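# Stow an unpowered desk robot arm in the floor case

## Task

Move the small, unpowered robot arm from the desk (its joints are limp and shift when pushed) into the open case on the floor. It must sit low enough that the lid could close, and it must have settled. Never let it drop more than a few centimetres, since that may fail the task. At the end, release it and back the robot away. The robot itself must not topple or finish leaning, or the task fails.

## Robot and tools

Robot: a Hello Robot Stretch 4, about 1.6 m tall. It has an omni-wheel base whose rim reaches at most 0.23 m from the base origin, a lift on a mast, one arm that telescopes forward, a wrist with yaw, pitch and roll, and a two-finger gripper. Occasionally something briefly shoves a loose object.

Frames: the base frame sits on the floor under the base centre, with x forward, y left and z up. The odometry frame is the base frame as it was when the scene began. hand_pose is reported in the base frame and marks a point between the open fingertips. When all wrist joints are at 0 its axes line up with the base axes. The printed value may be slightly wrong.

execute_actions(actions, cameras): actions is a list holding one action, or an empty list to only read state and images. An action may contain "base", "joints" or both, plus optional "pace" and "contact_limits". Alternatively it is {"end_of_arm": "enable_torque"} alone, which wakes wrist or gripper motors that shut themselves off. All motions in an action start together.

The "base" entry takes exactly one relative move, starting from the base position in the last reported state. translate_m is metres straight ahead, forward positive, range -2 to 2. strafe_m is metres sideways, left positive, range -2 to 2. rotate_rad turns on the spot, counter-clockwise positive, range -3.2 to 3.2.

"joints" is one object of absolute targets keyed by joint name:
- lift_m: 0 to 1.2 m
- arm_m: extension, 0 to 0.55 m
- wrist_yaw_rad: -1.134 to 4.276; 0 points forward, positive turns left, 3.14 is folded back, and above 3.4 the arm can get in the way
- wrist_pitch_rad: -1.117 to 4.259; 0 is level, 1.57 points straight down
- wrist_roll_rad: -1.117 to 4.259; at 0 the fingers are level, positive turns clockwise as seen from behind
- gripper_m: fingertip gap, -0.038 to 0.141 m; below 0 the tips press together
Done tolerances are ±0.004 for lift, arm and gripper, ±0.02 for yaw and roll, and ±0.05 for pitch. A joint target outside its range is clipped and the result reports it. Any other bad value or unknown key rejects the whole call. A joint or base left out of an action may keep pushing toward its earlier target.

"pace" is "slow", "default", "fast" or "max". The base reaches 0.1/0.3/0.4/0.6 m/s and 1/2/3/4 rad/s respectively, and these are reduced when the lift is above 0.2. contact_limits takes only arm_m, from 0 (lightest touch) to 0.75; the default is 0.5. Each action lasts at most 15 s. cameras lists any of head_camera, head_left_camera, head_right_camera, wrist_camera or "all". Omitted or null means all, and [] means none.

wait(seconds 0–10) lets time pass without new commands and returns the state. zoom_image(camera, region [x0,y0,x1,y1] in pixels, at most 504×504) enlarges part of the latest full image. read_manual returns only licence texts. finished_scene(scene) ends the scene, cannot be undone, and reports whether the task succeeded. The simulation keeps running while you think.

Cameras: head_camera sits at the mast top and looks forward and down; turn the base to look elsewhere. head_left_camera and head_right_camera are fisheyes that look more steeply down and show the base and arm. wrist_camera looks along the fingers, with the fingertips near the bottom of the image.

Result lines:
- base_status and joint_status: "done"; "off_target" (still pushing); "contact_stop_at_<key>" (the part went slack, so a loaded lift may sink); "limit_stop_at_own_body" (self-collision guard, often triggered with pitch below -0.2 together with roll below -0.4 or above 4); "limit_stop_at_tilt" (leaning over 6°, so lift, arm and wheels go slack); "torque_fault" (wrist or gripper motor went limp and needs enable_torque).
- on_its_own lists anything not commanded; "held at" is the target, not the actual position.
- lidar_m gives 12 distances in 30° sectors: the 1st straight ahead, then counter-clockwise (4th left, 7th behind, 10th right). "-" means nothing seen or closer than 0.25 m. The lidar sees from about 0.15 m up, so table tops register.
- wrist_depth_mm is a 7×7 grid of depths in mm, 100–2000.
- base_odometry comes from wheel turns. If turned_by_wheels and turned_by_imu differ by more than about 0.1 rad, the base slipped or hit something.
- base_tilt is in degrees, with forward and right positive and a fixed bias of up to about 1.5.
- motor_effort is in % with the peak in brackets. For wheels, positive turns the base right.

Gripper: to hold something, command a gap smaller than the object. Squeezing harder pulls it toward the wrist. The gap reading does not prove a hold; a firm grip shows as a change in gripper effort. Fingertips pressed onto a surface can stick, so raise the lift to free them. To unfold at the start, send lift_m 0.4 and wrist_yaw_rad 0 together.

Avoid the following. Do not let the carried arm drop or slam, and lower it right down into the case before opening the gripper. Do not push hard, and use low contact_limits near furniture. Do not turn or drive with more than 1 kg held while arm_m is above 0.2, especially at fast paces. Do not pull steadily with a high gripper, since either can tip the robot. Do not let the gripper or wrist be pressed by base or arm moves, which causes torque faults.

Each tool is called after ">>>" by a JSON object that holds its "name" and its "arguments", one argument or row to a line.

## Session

>>> {"name": "execute_actions", "arguments": {
  "actions": []
}}

Scene clock: 0.00 s.
base_odometry: x=+0.000 y=+0.000 heading=+0.000 (m, m, rad; odometry frame)
turned_by_wheels: +0.000 (rad since the last result)
turned_by_imu: +0.000 (rad since the last result)
base_tilt: forward=-0.2 right=-0.5 (deg)
lidar_m: 1.55 1.60 2.07 1.37 2.57 2.33 2.17 2.24 1.47 1.40 2.27 1.65
base_status: not commanded
joint_positions: lift_m=+0.240 arm_m=-0.001 wrist_yaw_rad=+3.108 wrist_pitch_rad=+0.018 wrist_roll_rad=-0.011 gripper_m=+0.057
joint_status: not commanded
motor_effort: lift_m=+20 arm_m=-1 wrist_yaw_rad=+2 wrist_pitch_rad=-5 wrist_roll_rad=+1 gripper_m=-2 wheel_0=+0 wheel_1=+0 wheel_2=+0 (%)
hand_pose: x=-0.1149 y=+0.0972 z=+0.4131 quat_wxyz=(+0.017, -0.009, -0.005, +1.000) (m; base frame)
wrist_depth_mm: - 139 - - - - - / - 131 - - - - - / 107 140 236 - - - - / 137 142 - - - - - / - - - - - - - / 1464 1499 198 1499 201 1537 1576 / 1025 960 1008 111 1025 991 1078
pictures: head_camera, head_left_camera, head_right_camera, wrist_camera
Images, in order (width x height): head_camera 420x560, head_left_camera 420x672, head_right_camera 420x672, wrist_camera 616x392.

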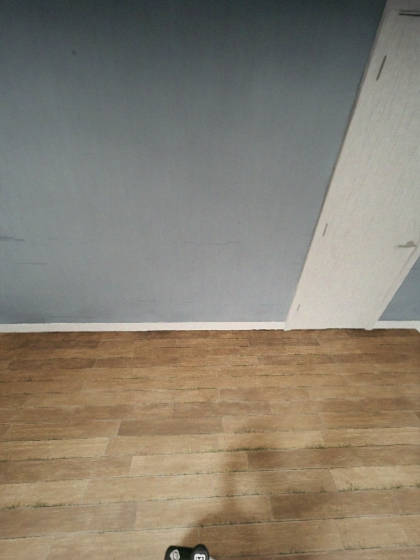

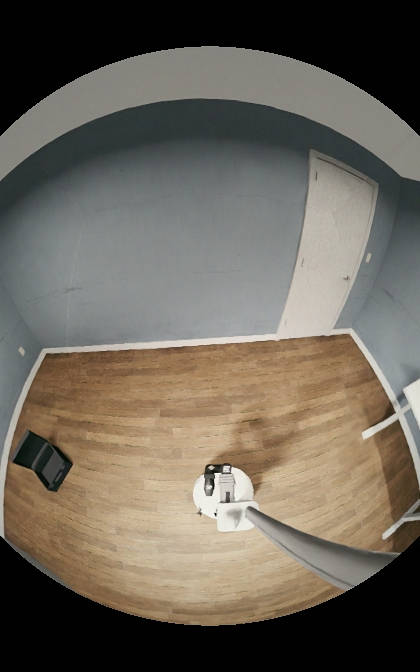

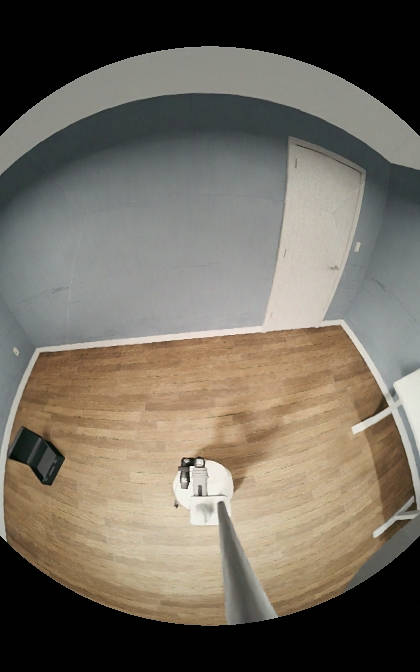

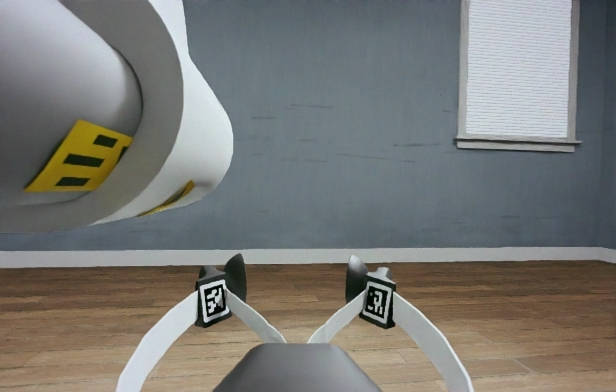

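>>> {"name": "execute_actions", "arguments": {
  "actions": [
    {"base":{"rotate_rad":-1.6},"joints":{"lift_m":0.5,"wrist_yaw_rad":0},"pace":"fast"}
  ],
  "cameras": []
}}

>>> {"name": "execute_actions", "arguments": {
  "actions": [
    {"base":{"translate_m":0.9},"joints":{"lift_m":1.2,"wrist_pitch_rad":1.57,"gripper_m":0.08},"pace":"fast"}
  ],
  "cameras": ["head_camera","head_right_camera"]
}}

Scene clock: 6.07 s.
base_odometry: x=+0.000 y=+0.000 heading=-1.600 (m, m, rad; odometry frame)
turned_by_wheels: -1.600 (rad since the last result)
turned_by_imu: -1.585 (rad since the last result)
base_tilt: forward=-0.2 right=-0.6 (deg)
lidar_m: 1.41 1.46 1.68 1.55 1.56 2.03 1.40 2.56 2.34 2.17 2.20 1.52
base_status: done
joint_positions: lift_m=+0.500 arm_m=+0.000 wrist_yaw_rad=+0.000 wrist_pitch_rad=+0.018 wrist_roll_rad=-0.011 gripper_m=+0.057
joint_status: all done
motor_effort: lift_m=+23(23) arm_m=-1(1) wrist_yaw_rad=+1(5) wrist_pitch_rad=-6(4) wrist_roll_rad=+0(1) gripper_m=-3(4) wheel_0=+0(14) wheel_1=+0(11) wheel_2=+0(9) (%)
hand_pose: x=+0.4589 y=-0.0873 z=+0.6727 quat_wxyz=(+1.000, -0.006, +0.009, +0.000) (m; base frame)
wrist_depth_mm: 1921 1921 1983 - - - - / 1921 1921 - - - - - / 1921 1983 - - - - - / 1863 1983 1921 - - - - / 1921 1921 - - - - - / 1921 1921 198 - 201 - - / 1576 1464 1576 111 1576 1499 1661
pictures: none
No camera images: the call's "cameras" was empty. Leave "cameras" out to get every camera's image.

Scene clock: 9.60 s.
base_odometry: x=-0.026 y=-0.900 heading=-1.600 (m, m, rad; odometry frame)
turned_by_wheels: +0.000 (rad since the last result)
turned_by_imu: +0.000 (rad since the last result)
base_tilt: forward=-0.3 right=-0.6 (deg)
lidar_m: 0.51 0.50 1.73 1.62 1.65 2.12 2.24 3.32 2.27 2.06 0.83 0.57
base_status: done
joint_positions: lift_m=+1.200 arm_m=+0.000 wrist_yaw_rad=+0.000 wrist_pitch_rad=+1.570 wrist_roll_rad=-0.011 gripper_m=+0.080
joint_status: all done
motor_effort: lift_m=+23(29) arm_m=-1(1) wrist_yaw_rad=+3(1) wrist_pitch_rad=+1(5) wrist_roll_rad=+0(0) gripper_m=-3(3) wheel_0=-1(10) wheel_1=+0(6) wheel_2=+2(12) (%)
hand_pose: x=+0.1706 y=-0.0874 z=+1.0895 quat_wxyz=(+0.707, -0.004, +0.707, +0.004) (m; base frame)
wrist_depth_mm: 1281 1308 1336 1336 1366 1336 1430 / 1281 1366 1336 1397 1366 1397 1336 / 1308 1308 1308 1366 1366 1397 1397 / 1308 1336 1308 1366 1336 1397 1397 / 1336 1336 1138 1118 1336 1336 1397 / 1308 1336 204 1118 202 1366 1397 / 1308 1308 1366 111 1336 1366 1366
pictures: head_camera, head_right_camera
Images, in order (width x height): head_camera 420x560, head_right_camera 420x672.

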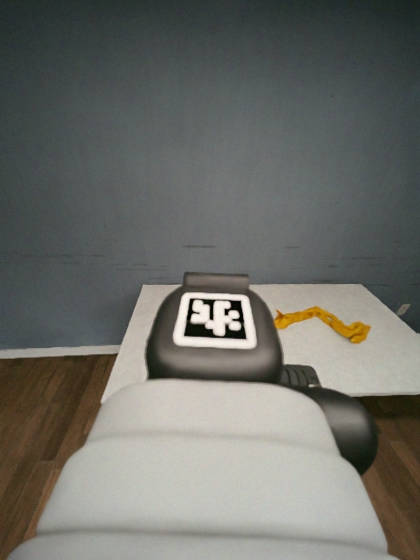

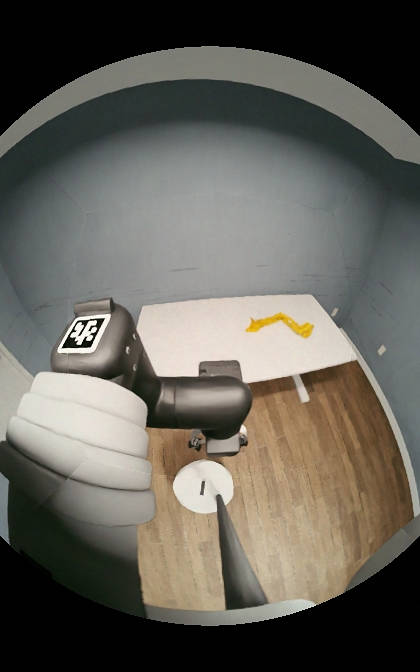

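>>> {"name": "execute_actions", "arguments": {
  "actions": [
    {"base":{"strafe_m":-0.55},"joints":{"lift_m":1.1,"arm_m":0.5,"wrist_roll_rad":2.2},"pace":"fast"}
  ],
  "cameras": ["wrist_camera","head_right_camera"]
}}

Scene clock: 15.77 s.
base_odometry: x=-0.576 y=-0.884 heading=-1.600 (m, m, rad; odometry frame)
turned_by_wheels: +0.000 (rad since the last result)
turned_by_imu: -0.003 (rad since the last result)
base_tilt: forward=-0.2 right=-0.5 (deg)
lidar_m: 0.52 0.56 0.75 2.15 2.21 2.81 2.29 2.50 1.65 1.52 1.55 0.60
base_status: done
joint_positions: lift_m=+1.100 arm_m=+0.499 wrist_yaw_rad=+0.000 wrist_pitch_rad=+1.570 wrist_roll_rad=+2.200 gripper_m=+0.080
joint_status: all done
motor_effort: lift_m=+17(20) arm_m=+5(6) wrist_yaw_rad=+2(2) wrist_pitch_rad=+0(1) wrist_roll_rad=+2(4) gripper_m=-2(2) wheel_0=-1(7) wheel_1=+1(9) wheel_2=+0(3) (%)
hand_pose: x=+0.6704 y=-0.0874 z=+0.9899 quat_wxyz=(+0.321, +0.630, +0.321, -0.630) (m; base frame)
wrist_depth_mm: 484 492 1229 1229 1229 1042 1255 / 488 492 496 1229 1229 1025 1025 / 488 488 496 496 1229 1060 1255 / 492 496 496 504 1255 1308 1255 / 496 459 500 500 504 1308 1281 / 504 433 205 504 203 1281 1281 / 504 430 508 111 512 508 1255
pictures: head_right_camera, wrist_camera
Images, in order (width x height): head_right_camera 420x672, wrist_camera 616x392.

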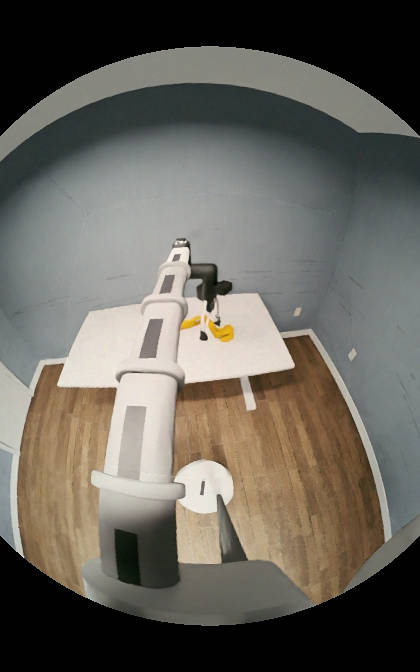

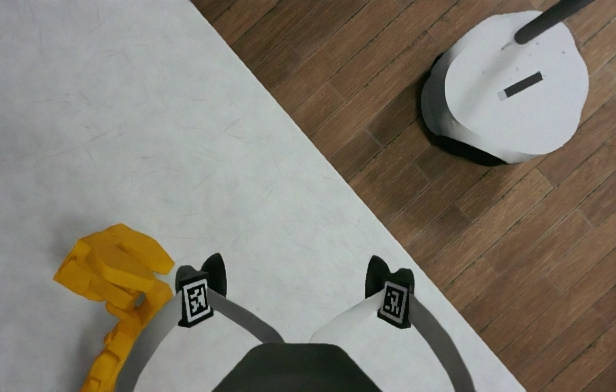

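>>> {"name": "execute_actions", "arguments": {
  "actions": [
    {"base":{"translate_m":0.2},"joints":{"wrist_roll_rad":0}}
  ],
  "cameras": ["wrist_camera","head_right_camera"]
}}

Scene clock: 21.87 s.
base_odometry: x=-0.582 y=-1.084 heading=-1.600 (m, m, rad; odometry frame)
turned_by_wheels: +0.000 (rad since the last result)
turned_by_imu: -0.001 (rad since the last result)
base_tilt: forward=-0.2 right=-0.6 (deg)
lidar_m: 0.34 0.37 0.47 2.18 2.23 2.87 2.50 2.47 1.65 1.49 0.60 0.39
base_status: done
joint_positions: lift_m=+1.100 arm_m=+0.499 wrist_yaw_rad=+0.000 wrist_pitch_rad=+1.570 wrist_roll_rad=+0.000 gripper_m=+0.080
joint_status: all done
motor_effort: lift_m=+17(17) arm_m=+5(5) wrist_yaw_rad=+3(1) wrist_pitch_rad=+0(2) wrist_roll_rad=+0(4) gripper_m=-3(1) wheel_0=+2(5) wheel_1=+2(3) wheel_2=-1(11) (%)
hand_pose: x=+0.6704 y=-0.0874 z=+0.9899 quat_wxyz=(+0.707, +0.000, +0.707, +0.000) (m; base frame)
wrist_depth_mm: 488 492 496 500 504 508 508 / 492 488 496 504 504 504 512 / 488 492 477 504 504 512 517 / 439 492 500 496 508 508 517 / 496 492 500 504 430 512 512 / 496 496 204 508 204 512 521 / 496 500 496 111 508 512 512
pictures: head_right_camera, wrist_camera
Images, in order (width x height): head_right_camera 420x672, wrist_camera 616x392.

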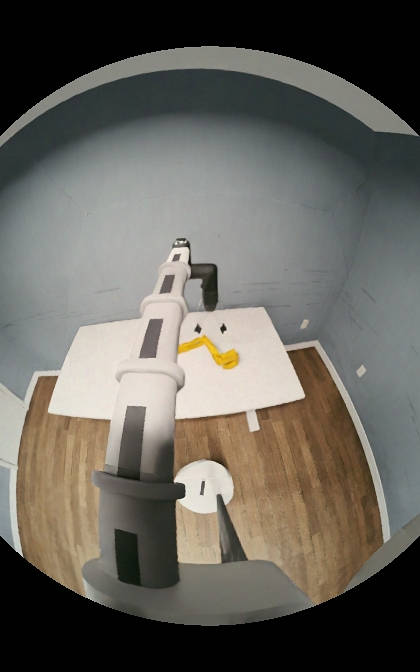

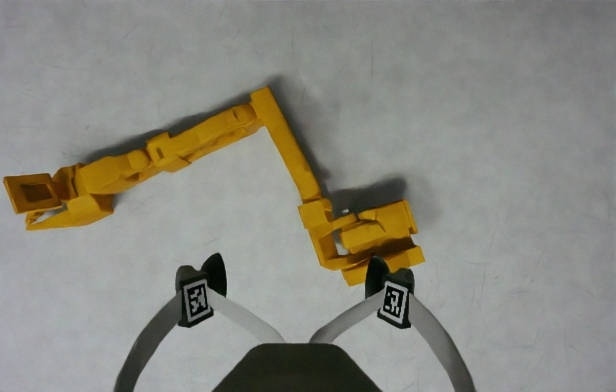

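>>> {"name": "execute_actions", "arguments": {
  "actions": [
    {"base":{"translate_m":0.04},"joints":{"wrist_roll_rad":2.7,"arm_m":0.54,"lift_m":0.96}}
  ],
  "cameras": ["wrist_camera"]
}}

>>> {"name": "execute_actions", "arguments": {
  "actions": [
    {"joints":{"lift_m":0.86}}
  ],
  "cameras": ["wrist_camera"]
}}

Scene clock: 27.07 s.
base_odometry: x=-0.583 y=-1.123 heading=-1.600 (m, m, rad; odometry frame)
turned_by_wheels: +0.000 (rad since the last result)
turned_by_imu: -0.001 (rad since the last result)
base_tilt: forward=-0.2 right=-0.5 (deg)
lidar_m: 0.30 0.33 0.42 2.16 2.26 2.86 2.54 2.41 1.66 1.50 0.49 0.34
base_status: done
joint_positions: lift_m=+0.960 arm_m=+0.539 wrist_yaw_rad=+0.000 wrist_pitch_rad=+1.570 wrist_roll_rad=+2.700 gripper_m=+0.080
joint_status: all done
motor_effort: lift_m=+17(17) arm_m=+5(6) wrist_yaw_rad=+3(2) wrist_pitch_rad=-1(0) wrist_roll_rad=+2(4) gripper_m=-2(3) wheel_0=+0(6) wheel_1=+1(5) wheel_2=-2(10) (%)
hand_pose: x=+0.7103 y=-0.0874 z=+0.8500 quat_wxyz=(+0.155, +0.690, +0.155, -0.690) (m; base frame)
wrist_depth_mm: 343 351 349 353 355 355 362 / 347 349 253 355 355 359 362 / 349 351 283 298 362 366 364 / 351 353 355 357 359 362 366 / 353 355 355 362 366 366 368 / 355 359 204 359 203 366 366 / 362 362 362 111 307 312 310
pictures: wrist_camera
Images, in order (width x height): wrist_camera 616x392.

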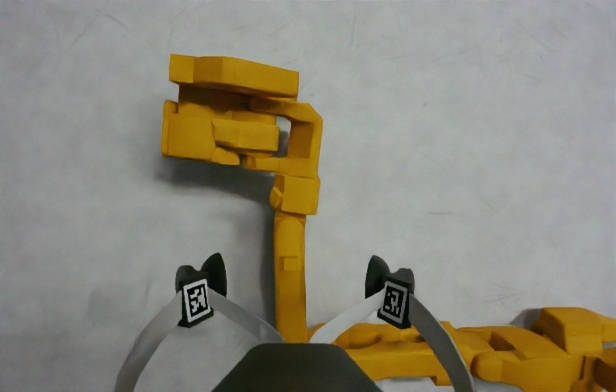

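Scene clock: 28.50 s.
base_odometry: x=-0.583 y=-1.123 heading=-1.600 (m, m, rad; odometry frame)
turned_by_wheels: +0.000 (rad since the last result)
turned_by_imu: +0.000 (rad since the last result)
base_tilt: forward=-0.1 right=-0.5 (deg)
lidar_m: 0.31 0.35 0.44 2.20 2.26 2.88 2.57 2.41 1.64 1.51 0.50 0.35
base_status: not commanded
joint_positions: lift_m=+0.860 arm_m=+0.539 wrist_yaw_rad=+0.000 wrist_pitch_rad=+1.570 wrist_roll_rad=+2.700 gripper_m=+0.080
joint_status: all done
motor_effort: lift_m=+17(15) arm_m=+5(5) wrist_yaw_rad=+0(2) wrist_pitch_rad=+1(2) wrist_roll_rad=+1(2) gripper_m=-2(1) wheel_0=+0(0) wheel_1=+1(2) wheel_2=-1(1) (%)
hand_pose: x=+0.7103 y=-0.0874 z=+0.7500 quat_wxyz=(+0.155, +0.690, +0.155, -0.690) (m; base frame)
wrist_depth_mm: 249 168 156 254 255 257 258 / 249 178 187 191 258 256 259 / 251 181 193 198 258 259 260 / 251 255 255 186 259 262 260 / 253 256 257 193 260 263 264 / 255 255 204 188 204 263 265 / 256 258 259 111 264 264 266
pictures: wrist_camera
Images, in order (width x height): wrist_camera 616x392.

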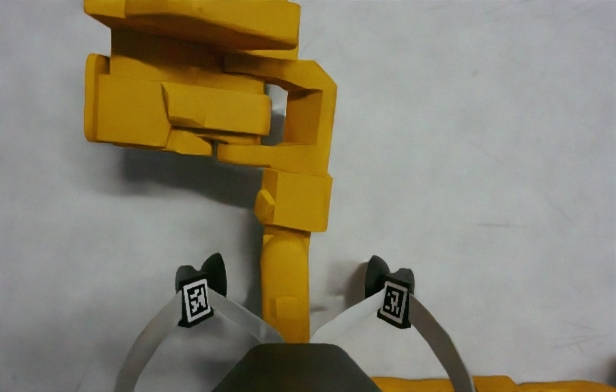

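Same as before.

>>> {"name": "execute_actions", "arguments": {
  "actions": [
    {"joints":{"gripper_m":-0.038}}
  ],
  "cameras": []
}}

>>> {"name": "execute_actions", "arguments": {
  "actions": [
    {"joints":{"lift_m":1.0,"arm_m":0.2,"wrist_roll_rad":3.14},"pace":"slow"}
  ],
  "cameras": []
}}

>>> {"name": "execute_actions", "arguments": {
  "actions": [
    {"joints":{"wrist_pitch_rad":0.3},"pace":"slow"}
  ],
  "cameras": ["wrist_camera"]
}}

>>> {"name": "execute_actions", "arguments": {
  "actions": [
    {"base":{"translate_m":-1.2}}
  ],
  "cameras": []
}}

>>> {"name": "execute_actions", "arguments": {
  "actions": [
    {"base":{"rotate_rad":3.0},"joints":{"wrist_pitch_rad":1.57,"lift_m":0.7},"pace":"slow"}
  ],
  "cameras": ["wrist_camera","head_camera"]
}}

Scene clock: 35.43 s.
base_odometry: x=-0.583 y=-1.123 heading=-1.600 (m, m, rad; odometry frame)
turned_by_wheels: +0.000 (rad since the last result)
turned_by_imu: -0.001 (rad since the last result)
base_tilt: forward=-0.2 right=-0.5 (deg)
lidar_m: 0.28 0.31 0.43 2.19 2.25 2.88 2.57 2.45 1.64 1.46 0.52 0.34
base_status: not commanded
joint_positions: lift_m=+0.860 arm_m=+0.539 wrist_yaw_rad=+0.000 wrist_pitch_rad=+1.570 wrist_roll_rad=+2.700 gripper_m=-0.037
joint_status: all done
motor_effort: lift_m=+18(18) arm_m=+5(5) wrist_yaw_rad=+2(1) wrist_pitch_rad=+0(6) wrist_roll_rad=+1(2) gripper_m=-29(29) wheel_0=+0(0) wheel_1=+1(1) wheel_2=-1(1) (%)
hand_pose: x=+0.7103 y=-0.0874 z=+0.7499 quat_wxyz=(+0.155, +0.690, +0.155, -0.690) (m; base frame)
wrist_depth_mm: 248 167 168 184 254 257 257 / 249 167 173 183 255 256 259 / 250 251 186 185 256 258 262 / 251 252 255 177 257 259 263 / 252 254 255 184 259 262 264 / 254 255 184 176 186 263 264 / 254 257 258 111 262 263 265
pictures: none
No camera images: the call's "cameras" was empty. Leave "cameras" out to get every camera's image.

Scene clock: 40.10 s.
base_odometry: x=-0.583 y=-1.124 heading=-1.600 (m, m, rad; odometry frame)
turned_by_wheels: +0.000 (rad since the last result)
turned_by_imu: -0.001 (rad since the last result)
base_tilt: forward=-0.2 right=-0.5 (deg)
lidar_m: 0.25 0.33 0.43 2.19 2.23 2.88 2.59 2.42 1.64 1.50 0.51 0.25
base_status: not commanded
joint_positions: lift_m=+0.999 arm_m=+0.201 wrist_yaw_rad=+0.000 wrist_pitch_rad=+1.571 wrist_roll_rad=+3.140 gripper_m=-0.037
joint_status: all done
motor_effort: lift_m=+26(25) arm_m=-5(2) wrist_yaw_rad=+2(0) wrist_pitch_rad=-2(3) wrist_roll_rad=+1(4) gripper_m=-30(29) wheel_0=-1(1) wheel_1=+1(1) wheel_2=-1(2) (%)
hand_pose: x=+0.3718 y=-0.0874 z=+0.8892 quat_wxyz=(+0.001, +0.707, +0.001, -0.707) (m; base frame)
wrist_depth_mm: 1098 160 150 157 917 1160 1138 / 1078 146 153 175 891 1138 1160 / 1098 1098 1118 185 1160 1138 1182 / 1138 1138 1138 179 404 407 407 / 394 394 397 187 404 404 407 / 394 394 183 181 185 407 407 / 397 397 402 111 404 278 297
pictures: none
No camera images: the call's "cameras" was empty. Leave "cameras" out to get every camera's image.

Scene clock: 42.00 s.
base_odometry: x=-0.583 y=-1.123 heading=-1.600 (m, m, rad; odometry frame)
turned_by_wheels: +0.000 (rad since the last result)
turned_by_imu: +0.000 (rad since the last result)
base_tilt: forward=-0.1 right=-0.5 (deg)
lidar_m: 0.30 0.30 0.41 2.17 2.27 2.84 2.56 2.42 1.61 1.51 0.52 0.32
base_status: not commanded
joint_positions: lift_m=+1.000 arm_m=+0.201 wrist_yaw_rad=+0.000 wrist_pitch_rad=+0.310 wrist_roll_rad=+3.139 gripper_m=-0.037
joint_status: all done
on_its_own: wrist_pitch_rad is at rest, and its effort (-28) is outside its rest range (-23 to +23)
motor_effort: lift_m=+26(26) arm_m=-4(5) wrist_yaw_rad=+2(7) wrist_pitch_rad=-28(28) wrist_roll_rad=+3(5) gripper_m=-27(26) wheel_0=-1(1) wheel_1=+1(1) wheel_2=-1(1) (%)
hand_pose: x=+0.6465 y=-0.0875 z=+1.0898 quat_wxyz=(+0.001, +0.988, +0.000, -0.154) (m; base frame)
wrist_depth_mm: 544 500 164 169 204 179 525 / 931 160 166 189 199 207 683 / 904 854 203 192 201 768 798 / 854 842 809 186 202 759 750 / 820 798 778 189 205 741 732 / 788 768 184 182 185 707 699 / 750 732 732 111 202 661 676
pictures: wrist_camera
Images, in order (width x height): wrist_camera 616x392.

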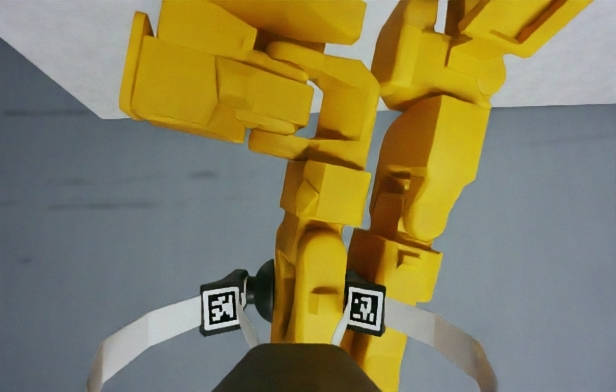

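Scene clock: 47.50 s.
base_odometry: x=-0.548 y=+0.076 heading=-1.600 (m, m, rad; odometry frame)
turned_by_wheels: +0.000 (rad since the last result)
turned_by_imu: -0.001 (rad since the last result)
base_tilt: forward=-0.2 right=-0.6 (deg)
lidar_m: 0.50 1.56 2.26 2.08 2.11 1.43 1.44 2.44 1.78 1.64 1.65 0.54
base_status: done
joint_positions: lift_m=+1.000 arm_m=+0.201 wrist_yaw_rad=+0.000 wrist_pitch_rad=+0.310 wrist_roll_rad=+3.139 gripper_m=-0.037
joint_status: not commanded
on_its_own: wrist_pitch_rad is at rest, and its effort (-27) is outside its rest range (-23 to +23)
motor_effort: lift_m=+26(26) arm_m=-4(5) wrist_yaw_rad=+3(1) wrist_pitch_rad=-27(26) wrist_roll_rad=+3(3) gripper_m=-26(29) wheel_0=-1(8) wheel_1=-1(4) wheel_2=+0(10) (%)
hand_pose: x=+0.6465 y=-0.0874 z=+1.0899 quat_wxyz=(+0.001, +0.988, +0.000, -0.154) (m; base frame)
wrist_depth_mm: 1576 1430 163 170 204 180 1537 / 1983 160 165 185 199 207 1983 / - - 196 192 200 194 - / - - 1499 185 200 1255 1430 / - - - 190 204 1921 1983 / 1983 1921 183 182 186 1863 1863 / 1921 1921 1863 111 203 1756 1756
pictures: none
No camera images: the call's "cameras" was empty. Leave "cameras" out to get every camera's image.

Scene clock: 51.77 s.
base_odometry: x=-0.548 y=+0.076 heading=+1.400 (m, m, rad; odometry frame)
turned_by_wheels: +3.000 (rad since the last result)
turned_by_imu: +2.968 (rad since the last result)
base_tilt: forward=-0.1 right=-0.6 (deg)
lidar_m: 0.25 2.41 1.90 1.61 1.63 1.92 1.50 1.52 2.39 2.09 2.09 0.26
base_status: done
joint_positions: lift_m=+0.700 arm_m=+0.201 wrist_yaw_rad=+0.000 wrist_pitch_rad=+1.568 wrist_roll_rad=+3.140 gripper_m=-0.037
joint_status: all done
motor_effort: lift_m=+19(24) arm_m=-4(4) wrist_yaw_rad=+1(4) wrist_pitch_rad=+7(24) wrist_roll_rad=+2(3) gripper_m=-27(31) wheel_0=-2(5) wheel_1=-1(7) wheel_2=-2(8) (%)
hand_pose: x=+0.3725 y=-0.0874 z=+0.5898 quat_wxyz=(+0.001, +0.708, +0.001, -0.706) (m; base frame)
wrist_depth_mm: 798 798 188 190 603 203 842 / 798 809 186 211 229 228 842 / 798 798 820 210 220 842 842 / 809 820 809 200 213 842 842 / 809 831 809 189 211 854 854 / 809 809 184 182 185 866 866 / 831 820 842 111 197 854 866
pictures: head_camera, wrist_camera
Images, in order (width x height): head_camera 420x560, wrist_camera 616x392.

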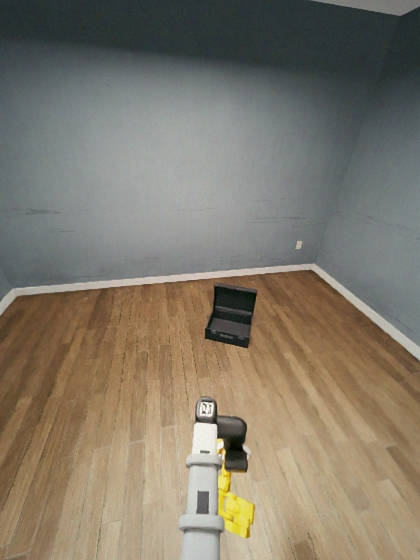

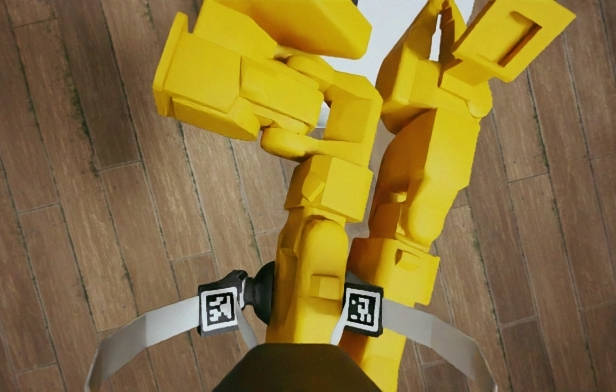

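>>> {"name": "execute_actions", "arguments": {
  "actions": [
    {"base":{"translate_m":0.85},"joints":{"wrist_roll_rad":1.87}}
  ],
  "cameras": []
}}

>>> {"name": "execute_actions", "arguments": {
  "actions": [
    {"joints":{"arm_m":0.48,"lift_m":0.42},"pace":"slow"}
  ],
  "cameras": ["wrist_camera","head_camera"]
}}

Scene clock: 60.20 s.
base_odometry: x=-0.403 y=+0.914 heading=+1.400 (m, m, rad; odometry frame)
turned_by_wheels: +0.000 (rad since the last result)
turned_by_imu: -0.002 (rad since the last result)
base_tilt: forward=-0.2 right=-0.6 (deg)
lidar_m: 0.34 1.56 1.84 1.83 1.84 2.18 3.16 2.35 2.17 1.89 0.29 0.26
base_status: done
joint_positions: lift_m=+0.700 arm_m=+0.201 wrist_yaw_rad=+0.000 wrist_pitch_rad=+1.568 wrist_roll_rad=+1.870 gripper_m=-0.037
joint_status: all done
motor_effort: lift_m=+20(20) arm_m=-5(5) wrist_yaw_rad=+1(4) wrist_pitch_rad=+5(6) wrist_roll_rad=+0(5) gripper_m=-28(29) wheel_0=+1(1) wheel_1=+1(5) wheel_2=-1(11) (%)
hand_pose: x=+0.3724 y=-0.0874 z=+0.5897 quat_wxyz=(+0.420, +0.570, +0.419, -0.568) (m; base frame)
wrist_depth_mm: 798 809 189 190 809 203 809 / 798 809 186 211 227 228 842 / 699 798 715 209 220 615 615 / 699 798 831 200 211 615 621 / 683 798 788 189 211 621 627 / 683 759 183 182 184 627 627 / 820 820 842 111 198 854 854
pictures: none
No camera images: the call's "cameras" was empty. Leave "cameras" out to get every camera's image.

Scene clock: 64.27 s.
base_odometry: x=-0.403 y=+0.914 heading=+1.400 (m, m, rad; odometry frame)
turned_by_wheels: +0.000 (rad since the last result)
turned_by_imu: -0.001 (rad since the last result)
base_tilt: forward=-0.2 right=-0.6 (deg)
lidar_m: 0.51 1.58 1.86 1.84 1.85 2.17 3.15 2.36 2.16 1.87 1.87 0.51
base_status: not commanded
joint_positions: lift_m=+0.420 arm_m=+0.479 wrist_yaw_rad=+0.000 wrist_pitch_rad=+1.569 wrist_roll_rad=+1.870 gripper_m=-0.037
joint_status: all done
motor_effort: lift_m=+19(16) arm_m=+5(10) wrist_yaw_rad=+2(2) wrist_pitch_rad=+6(6) wrist_roll_rad=+0(0) gripper_m=-28(31) wheel_0=+1(1) wheel_1=+1(1) wheel_2=+0(0) (%)
hand_pose: x=+0.6507 y=-0.0874 z=+0.3098 quat_wxyz=(+0.420, +0.570, +0.419, -0.568) (m; base frame)
wrist_depth_mm: 379 439 188 191 525 203 544 / 379 399 186 211 228 228 544 / 373 445 508 211 219 549 549 / 366 442 508 201 212 544 549 / 359 427 512 189 211 549 554 / 359 389 183 182 185 544 554 / 334 544 549 111 198 554 554
pictures: head_camera, wrist_camera
Images, in order (width x height): head_camera 420x560, wrist_camera 616x392.

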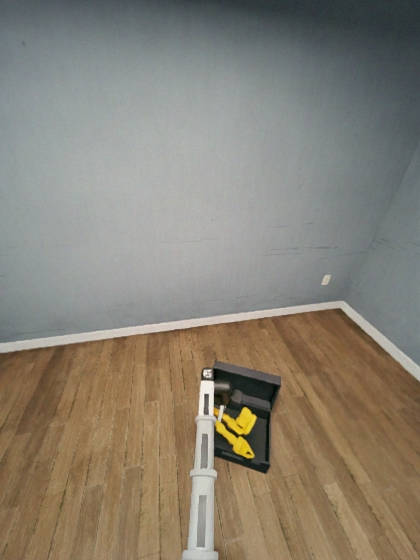

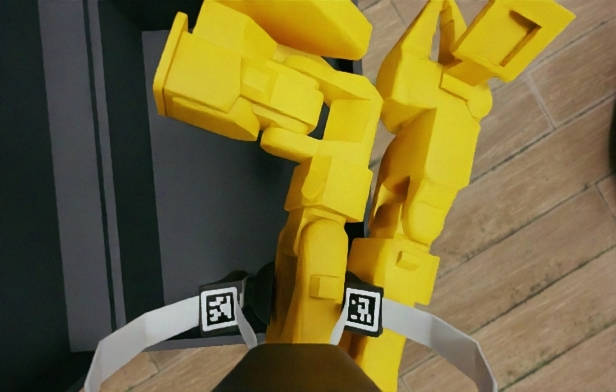

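>>> {"name": "execute_actions", "arguments": {
  "actions": [
    {"base":{"translate_m":0.07},"joints":{"wrist_roll_rad":1.79,"arm_m":0.5},"pace":"slow"}
  ],
  "cameras": []
}}

>>> {"name": "execute_actions", "arguments": {
  "actions": [
    {"base":{"strafe_m":-0.065},"joints":{"lift_m":0.33},"pace":"slow"}
  ],
  "cameras": ["wrist_camera"]
}}

Scene clock: 69.70 s.
base_odometry: x=-0.392 y=+0.982 heading=+1.400 (m, m, rad; odometry frame)
turned_by_wheels: +0.000 (rad since the last result)
turned_by_imu: -0.001 (rad since the last result)
base_tilt: forward=-0.2 right=-0.6 (deg)
lidar_m: 0.47 1.52 1.76 1.84 1.84 2.18 3.23 2.43 2.13 1.85 1.87 0.48
base_status: done
joint_positions: lift_m=+0.420 arm_m=+0.499 wrist_yaw_rad=+0.000 wrist_pitch_rad=+1.569 wrist_roll_rad=+1.790 gripper_m=-0.037
joint_status: all done
motor_effort: lift_m=+19(19) arm_m=+5(4) wrist_yaw_rad=+1(2) wrist_pitch_rad=+6(5) wrist_roll_rad=+0(4) gripper_m=-28(28) wheel_0=+1(6) wheel_1=+1(5) wheel_2=-2(6) (%)
hand_pose: x=+0.6706 y=-0.0874 z=+0.3098 quat_wxyz=(+0.443, +0.552, +0.442, -0.551) (m; base frame)
wrist_depth_mm: 230 351 189 191 445 202 535 / 231 304 186 211 228 228 544 / 230 349 397 210 220 544 549 / 229 353 484 200 212 544 549 / 229 353 424 189 211 549 549 / 230 309 185 182 185 554 554 / 232 265 544 111 198 559 559
pictures: none
No camera images: the call's "cameras" was empty. Leave "cameras" out to get every camera's image.

Scene clock: 71.50 s.
base_odometry: x=-0.328 y=+0.971 heading=+1.400 (m, m, rad; odometry frame)
turned_by_wheels: +0.000 (rad since the last result)
turned_by_imu: +0.000 (rad since the last result)
base_tilt: forward=-0.1 right=-0.5 (deg)
lidar_m: 0.48 1.52 1.83 1.93 1.91 2.27 3.21 2.42 2.10 1.78 1.80 0.46
base_status: done
joint_positions: lift_m=+0.330 arm_m=+0.499 wrist_yaw_rad=+0.000 wrist_pitch_rad=+1.569 wrist_roll_rad=+1.790 gripper_m=-0.037
joint_status: all done
motor_effort: lift_m=+19(22) arm_m=+5(5) wrist_yaw_rad=+2(2) wrist_pitch_rad=+6(4) wrist_roll_rad=+0(1) gripper_m=-29(31) wheel_0=+2(1) wheel_1=-2(6) wheel_2=+0(2) (%)
hand_pose: x=+0.6706 y=-0.0874 z=+0.2198 quat_wxyz=(+0.443, +0.552, +0.442, -0.551) (m; base frame)
wrist_depth_mm: 206 291 189 191 370 202 452 / 208 276 185 211 226 227 452 / 208 297 312 209 220 315 455 / 209 297 415 200 212 353 459 / 209 298 359 188 211 379 459 / 208 278 185 182 185 382 466 / 209 298 362 111 197 319 459
pictures: wrist_camera
Images, in order (width x height): wrist_camera 616x392.

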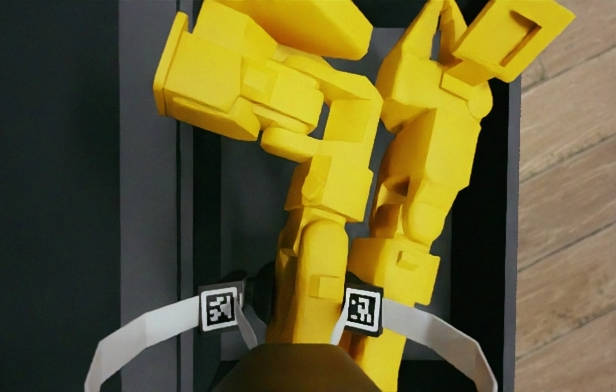

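>>> {"name": "execute_actions", "arguments": {
  "actions": [
    {"joints":{"lift_m":0.18},"pace":"slow"}
  ],
  "cameras": ["wrist_camera"]
}}

>>> {"name": "execute_actions", "arguments": {
  "actions": [
    {"joints":{"gripper_m":0.06},"pace":"slow"}
  ],
  "cameras": ["wrist_camera"]
}}

>>> {"name": "execute_actions", "arguments": {
  "actions": [
    {"base":{"strafe_m":-0.05},"joints":{"arm_m":0.48},"pace":"slow"}
  ],
  "cameras": ["wrist_camera"]
}}

>>> {"name": "execute_actions", "arguments": {
  "actions": [
    {"joints":{"lift_m":0.22},"pace":"slow"}
  ],
  "cameras": ["wrist_camera"]
}}

Scene clock: 83.27 s.
base_odometry: x=-0.328 y=+0.971 heading=+1.400 (m, m, rad; odometry frame)
turned_by_wheels: +0.000 (rad since the last result)
turned_by_imu: -0.001 (rad since the last result)
base_tilt: forward=-0.2 right=-0.5 (deg)
lidar_m: 0.48 1.52 1.82 1.91 1.91 2.27 3.18 2.41 2.08 1.79 1.81 0.49
base_status: not commanded
joint_positions: lift_m=+0.180 arm_m=+0.499 wrist_yaw_rad=+0.000 wrist_pitch_rad=+1.569 wrist_roll_rad=+1.790 gripper_m=-0.037
joint_status: all done
motor_effort: lift_m=+18(19) arm_m=+5(5) wrist_yaw_rad=+2(3) wrist_pitch_rad=+2(5) wrist_roll_rad=-1(0) gripper_m=-28(29) wheel_0=+2(2) wheel_1=-2(2) wheel_2=+0(0) (%)
hand_pose: x=+0.6705 y=-0.0874 z=+0.0699 quat_wxyz=(+0.443, +0.552, +0.442, -0.551) (m; base frame)
wrist_depth_mm: 146 181 178 183 228 194 183 / 147 174 178 199 213 214 251 / 147 195 268 203 213 221 258 / 147 196 271 194 206 273 257 / 148 197 271 186 206 276 256 / 149 171 183 183 185 278 256 / 149 183 272 111 198 278 255
pictures: wrist_camera
Images, in order (width x height): wrist_camera 616x392.

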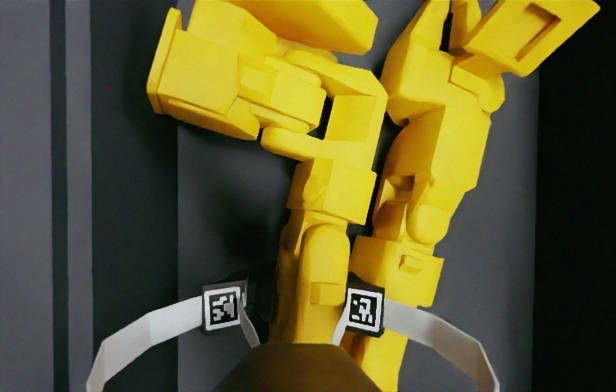

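Scene clock: 86.53 s.
base_odometry: x=-0.328 y=+0.971 heading=+1.400 (m, m, rad; odometry frame)
turned_by_wheels: +0.000 (rad since the last result)
turned_by_imu: -0.001 (rad since the last result)
base_tilt: forward=-0.1 right=-0.5 (deg)
lidar_m: 0.48 1.52 1.79 1.92 1.92 2.25 3.21 2.43 2.07 1.79 1.80 0.45
base_status: not commanded
joint_positions: lift_m=+0.180 arm_m=+0.499 wrist_yaw_rad=+0.000 wrist_pitch_rad=+1.569 wrist_roll_rad=+1.790 gripper_m=+0.060
joint_status: all done
motor_effort: lift_m=+18(18) arm_m=+5(5) wrist_yaw_rad=+2(1) wrist_pitch_rad=+6(4) wrist_roll_rad=+0(0) gripper_m=-1(29) wheel_0=+2(2) wheel_1=-2(2) wheel_2=+0(0) (%)
hand_pose: x=+0.6707 y=-0.0874 z=+0.0699 quat_wxyz=(+0.443, +0.552, +0.442, -0.551) (m; base frame)
wrist_depth_mm: 147 193 186 177 270 229 185 / 147 181 187 206 240 219 239 / 147 194 268 212 258 209 257 / 148 195 271 238 242 216 258 / 148 195 272 243 224 277 258 / 150 182 198 231 200 278 258 / 150 170 273 111 214 279 258
pictures: wrist_camera
Images, in order (width x height): wrist_camera 616x392.

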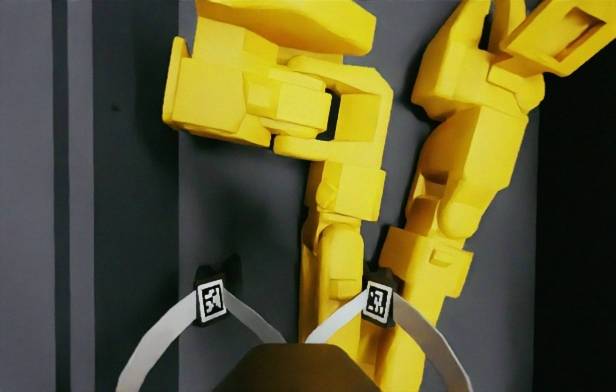

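Scene clock: 88.13 s.
base_odometry: x=-0.278 y=+0.963 heading=+1.401 (m, m, rad; odometry frame)
turned_by_wheels: +0.001 (rad since the last result)
turned_by_imu: +0.001 (rad since the last result)
base_tilt: forward=-0.2 right=-0.6 (deg)
lidar_m: 0.47 1.55 1.81 1.97 1.95 2.32 3.22 2.42 2.02 1.74 1.76 0.47
base_status: done
joint_positions: lift_m=+0.180 arm_m=+0.481 wrist_yaw_rad=+0.000 wrist_pitch_rad=+1.565 wrist_roll_rad=+1.791 gripper_m=+0.060
joint_status: all done
motor_effort: lift_m=+18(18) arm_m=-6(5) wrist_yaw_rad=+1(3) wrist_pitch_rad=+13(15) wrist_roll_rad=-1(2) gripper_m=-1(3) wheel_0=+6(8) wheel_1=-1(6) wheel_2=+3(2) (%)
hand_pose: x=+0.6535 y=-0.0874 z=+0.0699 quat_wxyz=(+0.443, +0.553, +0.441, -0.550) (m; base frame)
wrist_depth_mm: 150 204 187 169 264 263 236 / 150 204 187 204 271 222 195 / 150 205 270 211 241 219 230 / 150 206 271 272 255 212 252 / 150 206 273 234 235 276 252 / 151 193 198 204 205 277 250 / 151 180 276 111 220 278 249
pictures: wrist_camera
Images, in order (width x height): wrist_camera 616x392.

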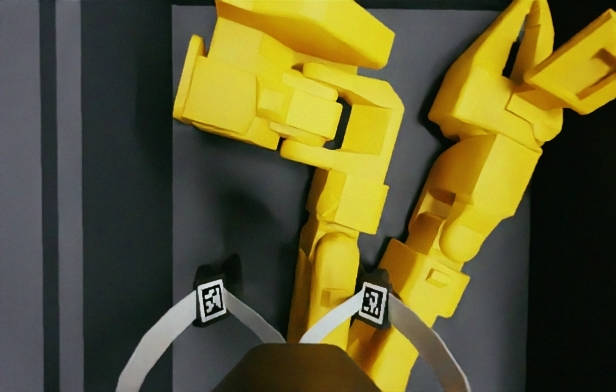

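Scene clock: 89.30 s.
base_odometry: x=-0.278 y=+0.963 heading=+1.400 (m, m, rad; odometry frame)
turned_by_wheels: +0.000 (rad since the last result)
turned_by_imu: -0.001 (rad since the last result)
base_tilt: forward=-0.2 right=-0.6 (deg)
lidar_m: 0.49 1.53 1.79 1.95 1.96 2.34 3.21 2.39 2.00 1.76 1.74 0.47
base_status: not commanded
joint_positions: lift_m=+0.220 arm_m=+0.481 wrist_yaw_rad=+0.000 wrist_pitch_rad=+1.570 wrist_roll_rad=+1.790 gripper_m=+0.060
joint_status: all done
motor_effort: lift_m=+25(26) arm_m=-5(6) wrist_yaw_rad=+1(0) wrist_pitch_rad=+4(16) wrist_roll_rad=-1(2) gripper_m=-4(3) wheel_0=+3(6) wheel_1=-1(1) wheel_2=+3(3) (%)
hand_pose: x=+0.6521 y=-0.0874 z=+0.1093 quat_wxyz=(+0.443, +0.552, +0.442, -0.551) (m; base frame)
wrist_depth_mm: 185 209 257 206 294 274 232 / 186 209 218 235 310 251 232 / 186 208 228 235 276 256 249 / 187 209 310 248 272 239 249 / 187 210 310 244 240 300 247 / 188 199 198 236 202 317 249 / 189 200 317 111 211 298 246
pictures: wrist_camera
Images, in order (width x height): wrist_camera 616x392.

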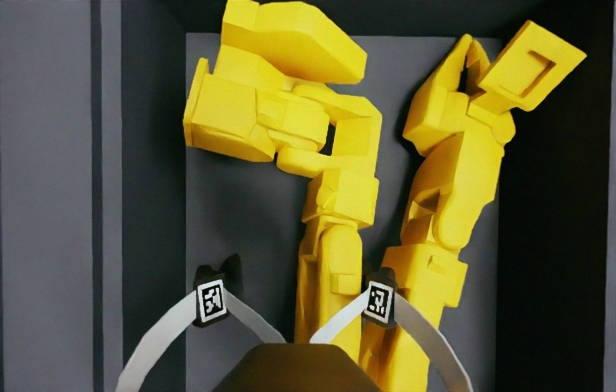

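Still hooked; it's now against the end wall, so sliding again should free it.

>>> {"name": "execute_actions", "arguments": {
  "actions": [
    {"joints":{"lift_m":0.185},"pace":"slow"}
  ],
  "cameras": []
}}

>>> {"name": "execute_actions", "arguments": {
  "actions": [
    {"base":{"strafe_m":-0.055},"joints":{"arm_m":0.46},"pace":"slow"}
  ],
  "cameras": ["wrist_camera"]
}}

>>> {"name": "execute_actions", "arguments": {
  "actions": [
    {"joints":{"lift_m":0.225},"pace":"slow"}
  ],
  "cameras": ["wrist_camera"]
}}

Scene clock: 93.90 s.
base_odometry: x=-0.278 y=+0.963 heading=+1.400 (m, m, rad; odometry frame)
turned_by_wheels: +0.000 (rad since the last result)
turned_by_imu: -0.001 (rad since the last result)
base_tilt: forward=-0.2 right=-0.6 (deg)
lidar_m: 0.48 1.54 1.82 1.97 1.97 2.35 3.20 2.42 2.03 1.76 1.77 0.47
base_status: not commanded
joint_positions: lift_m=+0.185 arm_m=+0.481 wrist_yaw_rad=+0.000 wrist_pitch_rad=+1.567 wrist_roll_rad=+1.790 gripper_m=+0.060
joint_status: all done
motor_effort: lift_m=+17(24) arm_m=-5(5) wrist_yaw_rad=+2(0) wrist_pitch_rad=+11(12) wrist_roll_rad=-1(1) gripper_m=-1(3) wheel_0=+3(2) wheel_1=-1(1) wheel_2=+3(3) (%)
hand_pose: x=+0.6529 y=-0.0874 z=+0.0749 quat_wxyz=(+0.443, +0.553, +0.441, -0.551) (m; base frame)
wrist_depth_mm: 151 206 191 171 273 260 242 / 153 206 193 209 277 228 199 / 153 206 206 213 277 225 233 / 154 206 277 240 268 216 251 / 155 208 278 224 237 281 250 / 154 194 198 206 201 282 249 / 156 181 278 111 221 283 249
pictures: none
No camera images: the call's "cameras" was empty. Leave "cameras" out to get every camera's image.

Scene clock: 95.57 s.
base_odometry: x=-0.224 y=+0.954 heading=+1.401 (m, m, rad; odometry frame)
turned_by_wheels: +0.001 (rad since the last result)
turned_by_imu: +0.001 (rad since the last result)
base_tilt: forward=-0.2 right=-0.5 (deg)
lidar_m: 0.45 1.56 1.82 2.03 2.00 2.37 3.16 2.41 1.96 1.70 1.71 0.44
base_status: done
joint_positions: lift_m=+0.185 arm_m=+0.461 wrist_yaw_rad=+0.001 wrist_pitch_rad=+1.566 wrist_roll_rad=+1.791 gripper_m=+0.060
joint_status: all done
motor_effort: lift_m=+17(17) arm_m=-6(4) wrist_yaw_rad=+0(1) wrist_pitch_rad=+15(25) wrist_roll_rad=-2(3) gripper_m=-2(4) wheel_0=+8(8) wheel_1=+0(7) wheel_2=+6(5) (%)
hand_pose: x=+0.6335 y=-0.0874 z=+0.0749 quat_wxyz=(+0.443, +0.553, +0.441, -0.550) (m; base frame)
wrist_depth_mm: 152 189 186 185 209 206 205 / 153 198 192 186 277 276 242 / 154 199 196 212 279 229 198 / 154 200 274 220 277 226 237 / 155 203 278 217 266 219 253 / 156 190 198 207 200 283 252 / 156 178 279 111 228 285 251
pictures: wrist_camera
Images, in order (width x height): wrist_camera 616x392.

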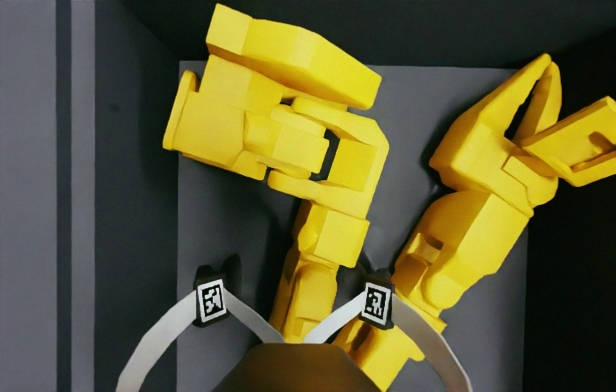

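Scene clock: 96.73 s.
base_odometry: x=-0.224 y=+0.954 heading=+1.401 (m, m, rad; odometry frame)
turned_by_wheels: -0.001 (rad since the last result)
turned_by_imu: -0.001 (rad since the last result)
base_tilt: forward=-0.2 right=-0.5 (deg)
lidar_m: 0.43 1.54 1.83 2.02 2.02 2.38 3.16 2.37 1.98 1.68 1.71 0.43
base_status: not commanded
joint_positions: lift_m=+0.225 arm_m=+0.461 wrist_yaw_rad=+0.000 wrist_pitch_rad=+1.570 wrist_roll_rad=+1.790 gripper_m=+0.060
joint_status: all done
motor_effort: lift_m=+23(27) arm_m=-5(6) wrist_yaw_rad=+1(1) wrist_pitch_rad=+3(14) wrist_roll_rad=-1(2) gripper_m=-2(3) wheel_0=+2(8) wheel_1=+0(0) wheel_2=+1(6) (%)
hand_pose: x=+0.6321 y=-0.0874 z=+0.1144 quat_wxyz=(+0.443, +0.552, +0.442, -0.551) (m; base frame)
wrist_depth_mm: 191 202 220 217 216 213 228 / 191 203 233 220 307 283 248 / 192 203 236 254 319 276 224 / 192 204 317 257 317 266 243 / 193 205 317 258 283 304 250 / 194 206 198 248 204 324 252 / 195 200 319 111 324 301 250
pictures: wrist_camera
Images, in order (width x height): wrist_camera 616x392.

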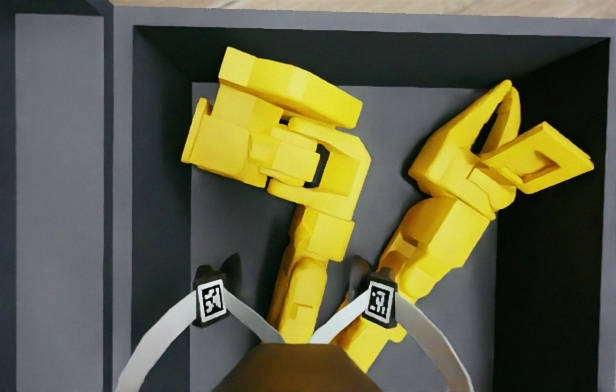

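>>> {"name": "execute_actions", "arguments": {
  "actions": [
    {"joints":{"lift_m":0.45},"pace":"fast"}
  ],
  "cameras": ["wrist_camera"]
}}

>>> {"name": "execute_actions", "arguments": {
  "actions": [
    {"joints":{"arm_m":0.05},"pace":"fast"}
  ],
  "cameras": ["head_camera"]
}}

>>> {"name": "finished_scene", "arguments": {
  "scene": 2
}}

Scene clock: 102.10 s.
base_odometry: x=-0.224 y=+0.954 heading=+1.401 (m, m, rad; odometry frame)
turned_by_wheels: +0.000 (rad since the last result)
turned_by_imu: -0.001 (rad since the last result)
base_tilt: forward=-0.2 right=-0.6 (deg)
lidar_m: 0.46 1.53 1.82 2.03 2.02 2.38 3.17 2.40 1.93 1.69 1.70 0.43
base_status: not commanded
joint_positions: lift_m=+0.450 arm_m=+0.461 wrist_yaw_rad=+0.000 wrist_pitch_rad=+1.570 wrist_roll_rad=+1.790 gripper_m=+0.060
joint_status: all done
motor_effort: lift_m=+23(22) arm_m=-5(5) wrist_yaw_rad=+2(3) wrist_pitch_rad=+1(2) wrist_roll_rad=-1(1) gripper_m=-3(1) wheel_0=+2(2) wheel_1=+0(0) wheel_2=+1(1) (%)
hand_pose: x=+0.6321 y=-0.0874 z=+0.3395 quat_wxyz=(+0.442, +0.552, +0.442, -0.551) (m; base frame)
wrist_depth_mm: 147 241 564 564 569 574 574 / 148 289 559 564 569 569 580 / 148 327 430 477 517 569 580 / 149 325 430 549 492 580 585 / 149 329 421 530 525 585 580 / 149 307 198 488 204 585 585 / 150 287 427 112 544 591 585
pictures: wrist_camera
Images, in order (width x height): wrist_camera 616x392.

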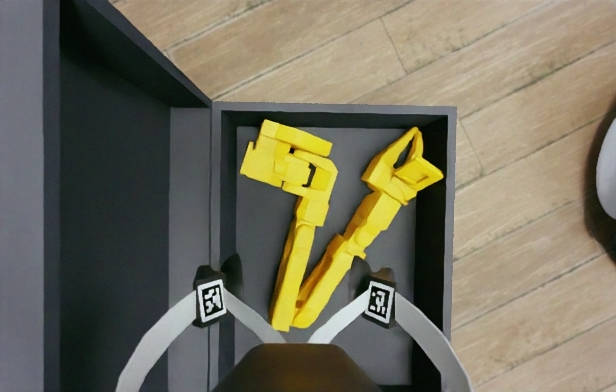

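Scene clock: 104.03 s.
base_odometry: x=-0.224 y=+0.954 heading=+1.401 (m, m, rad; odometry frame)
turned_by_wheels: +0.000 (rad since the last result)
turned_by_imu: +0.000 (rad since the last result)
base_tilt: forward=-0.3 right=-0.6 (deg)
lidar_m: 0.44 1.55 1.84 2.02 2.02 2.40 3.17 2.40 1.96 1.69 1.69 0.41
base_status: not commanded
joint_positions: lift_m=+0.450 arm_m=+0.051 wrist_yaw_rad=+0.000 wrist_pitch_rad=+1.570 wrist_roll_rad=+1.790 gripper_m=+0.060
joint_status: all done
motor_effort: lift_m=+23(23) arm_m=-5(5) wrist_yaw_rad=+2(1) wrist_pitch_rad=+2(1) wrist_roll_rad=+0(0) gripper_m=-3(2) wheel_0=+2(2) wheel_1=+0(0) wheel_2=+1(1) (%)
hand_pose: x=+0.2219 y=-0.0874 z=+0.3395 quat_wxyz=(+0.442, +0.552, +0.442, -0.552) (m; base frame)
wrist_depth_mm: 559 559 554 569 574 574 574 / 559 559 564 569 574 569 574 / 559 564 574 569 384 359 359 / 544 569 569 574 357 357 359 / 500 496 569 569 359 362 362 / 508 504 198 574 204 359 364 / 549 466 585 111 362 359 364
pictures: head_camera
Images, in order (width x height): head_camera 420x560.

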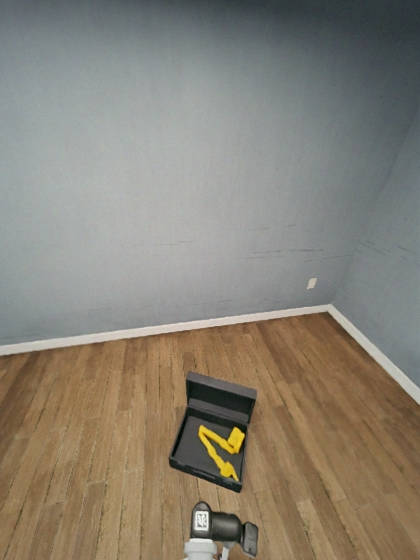

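The scene is finished: the task was done.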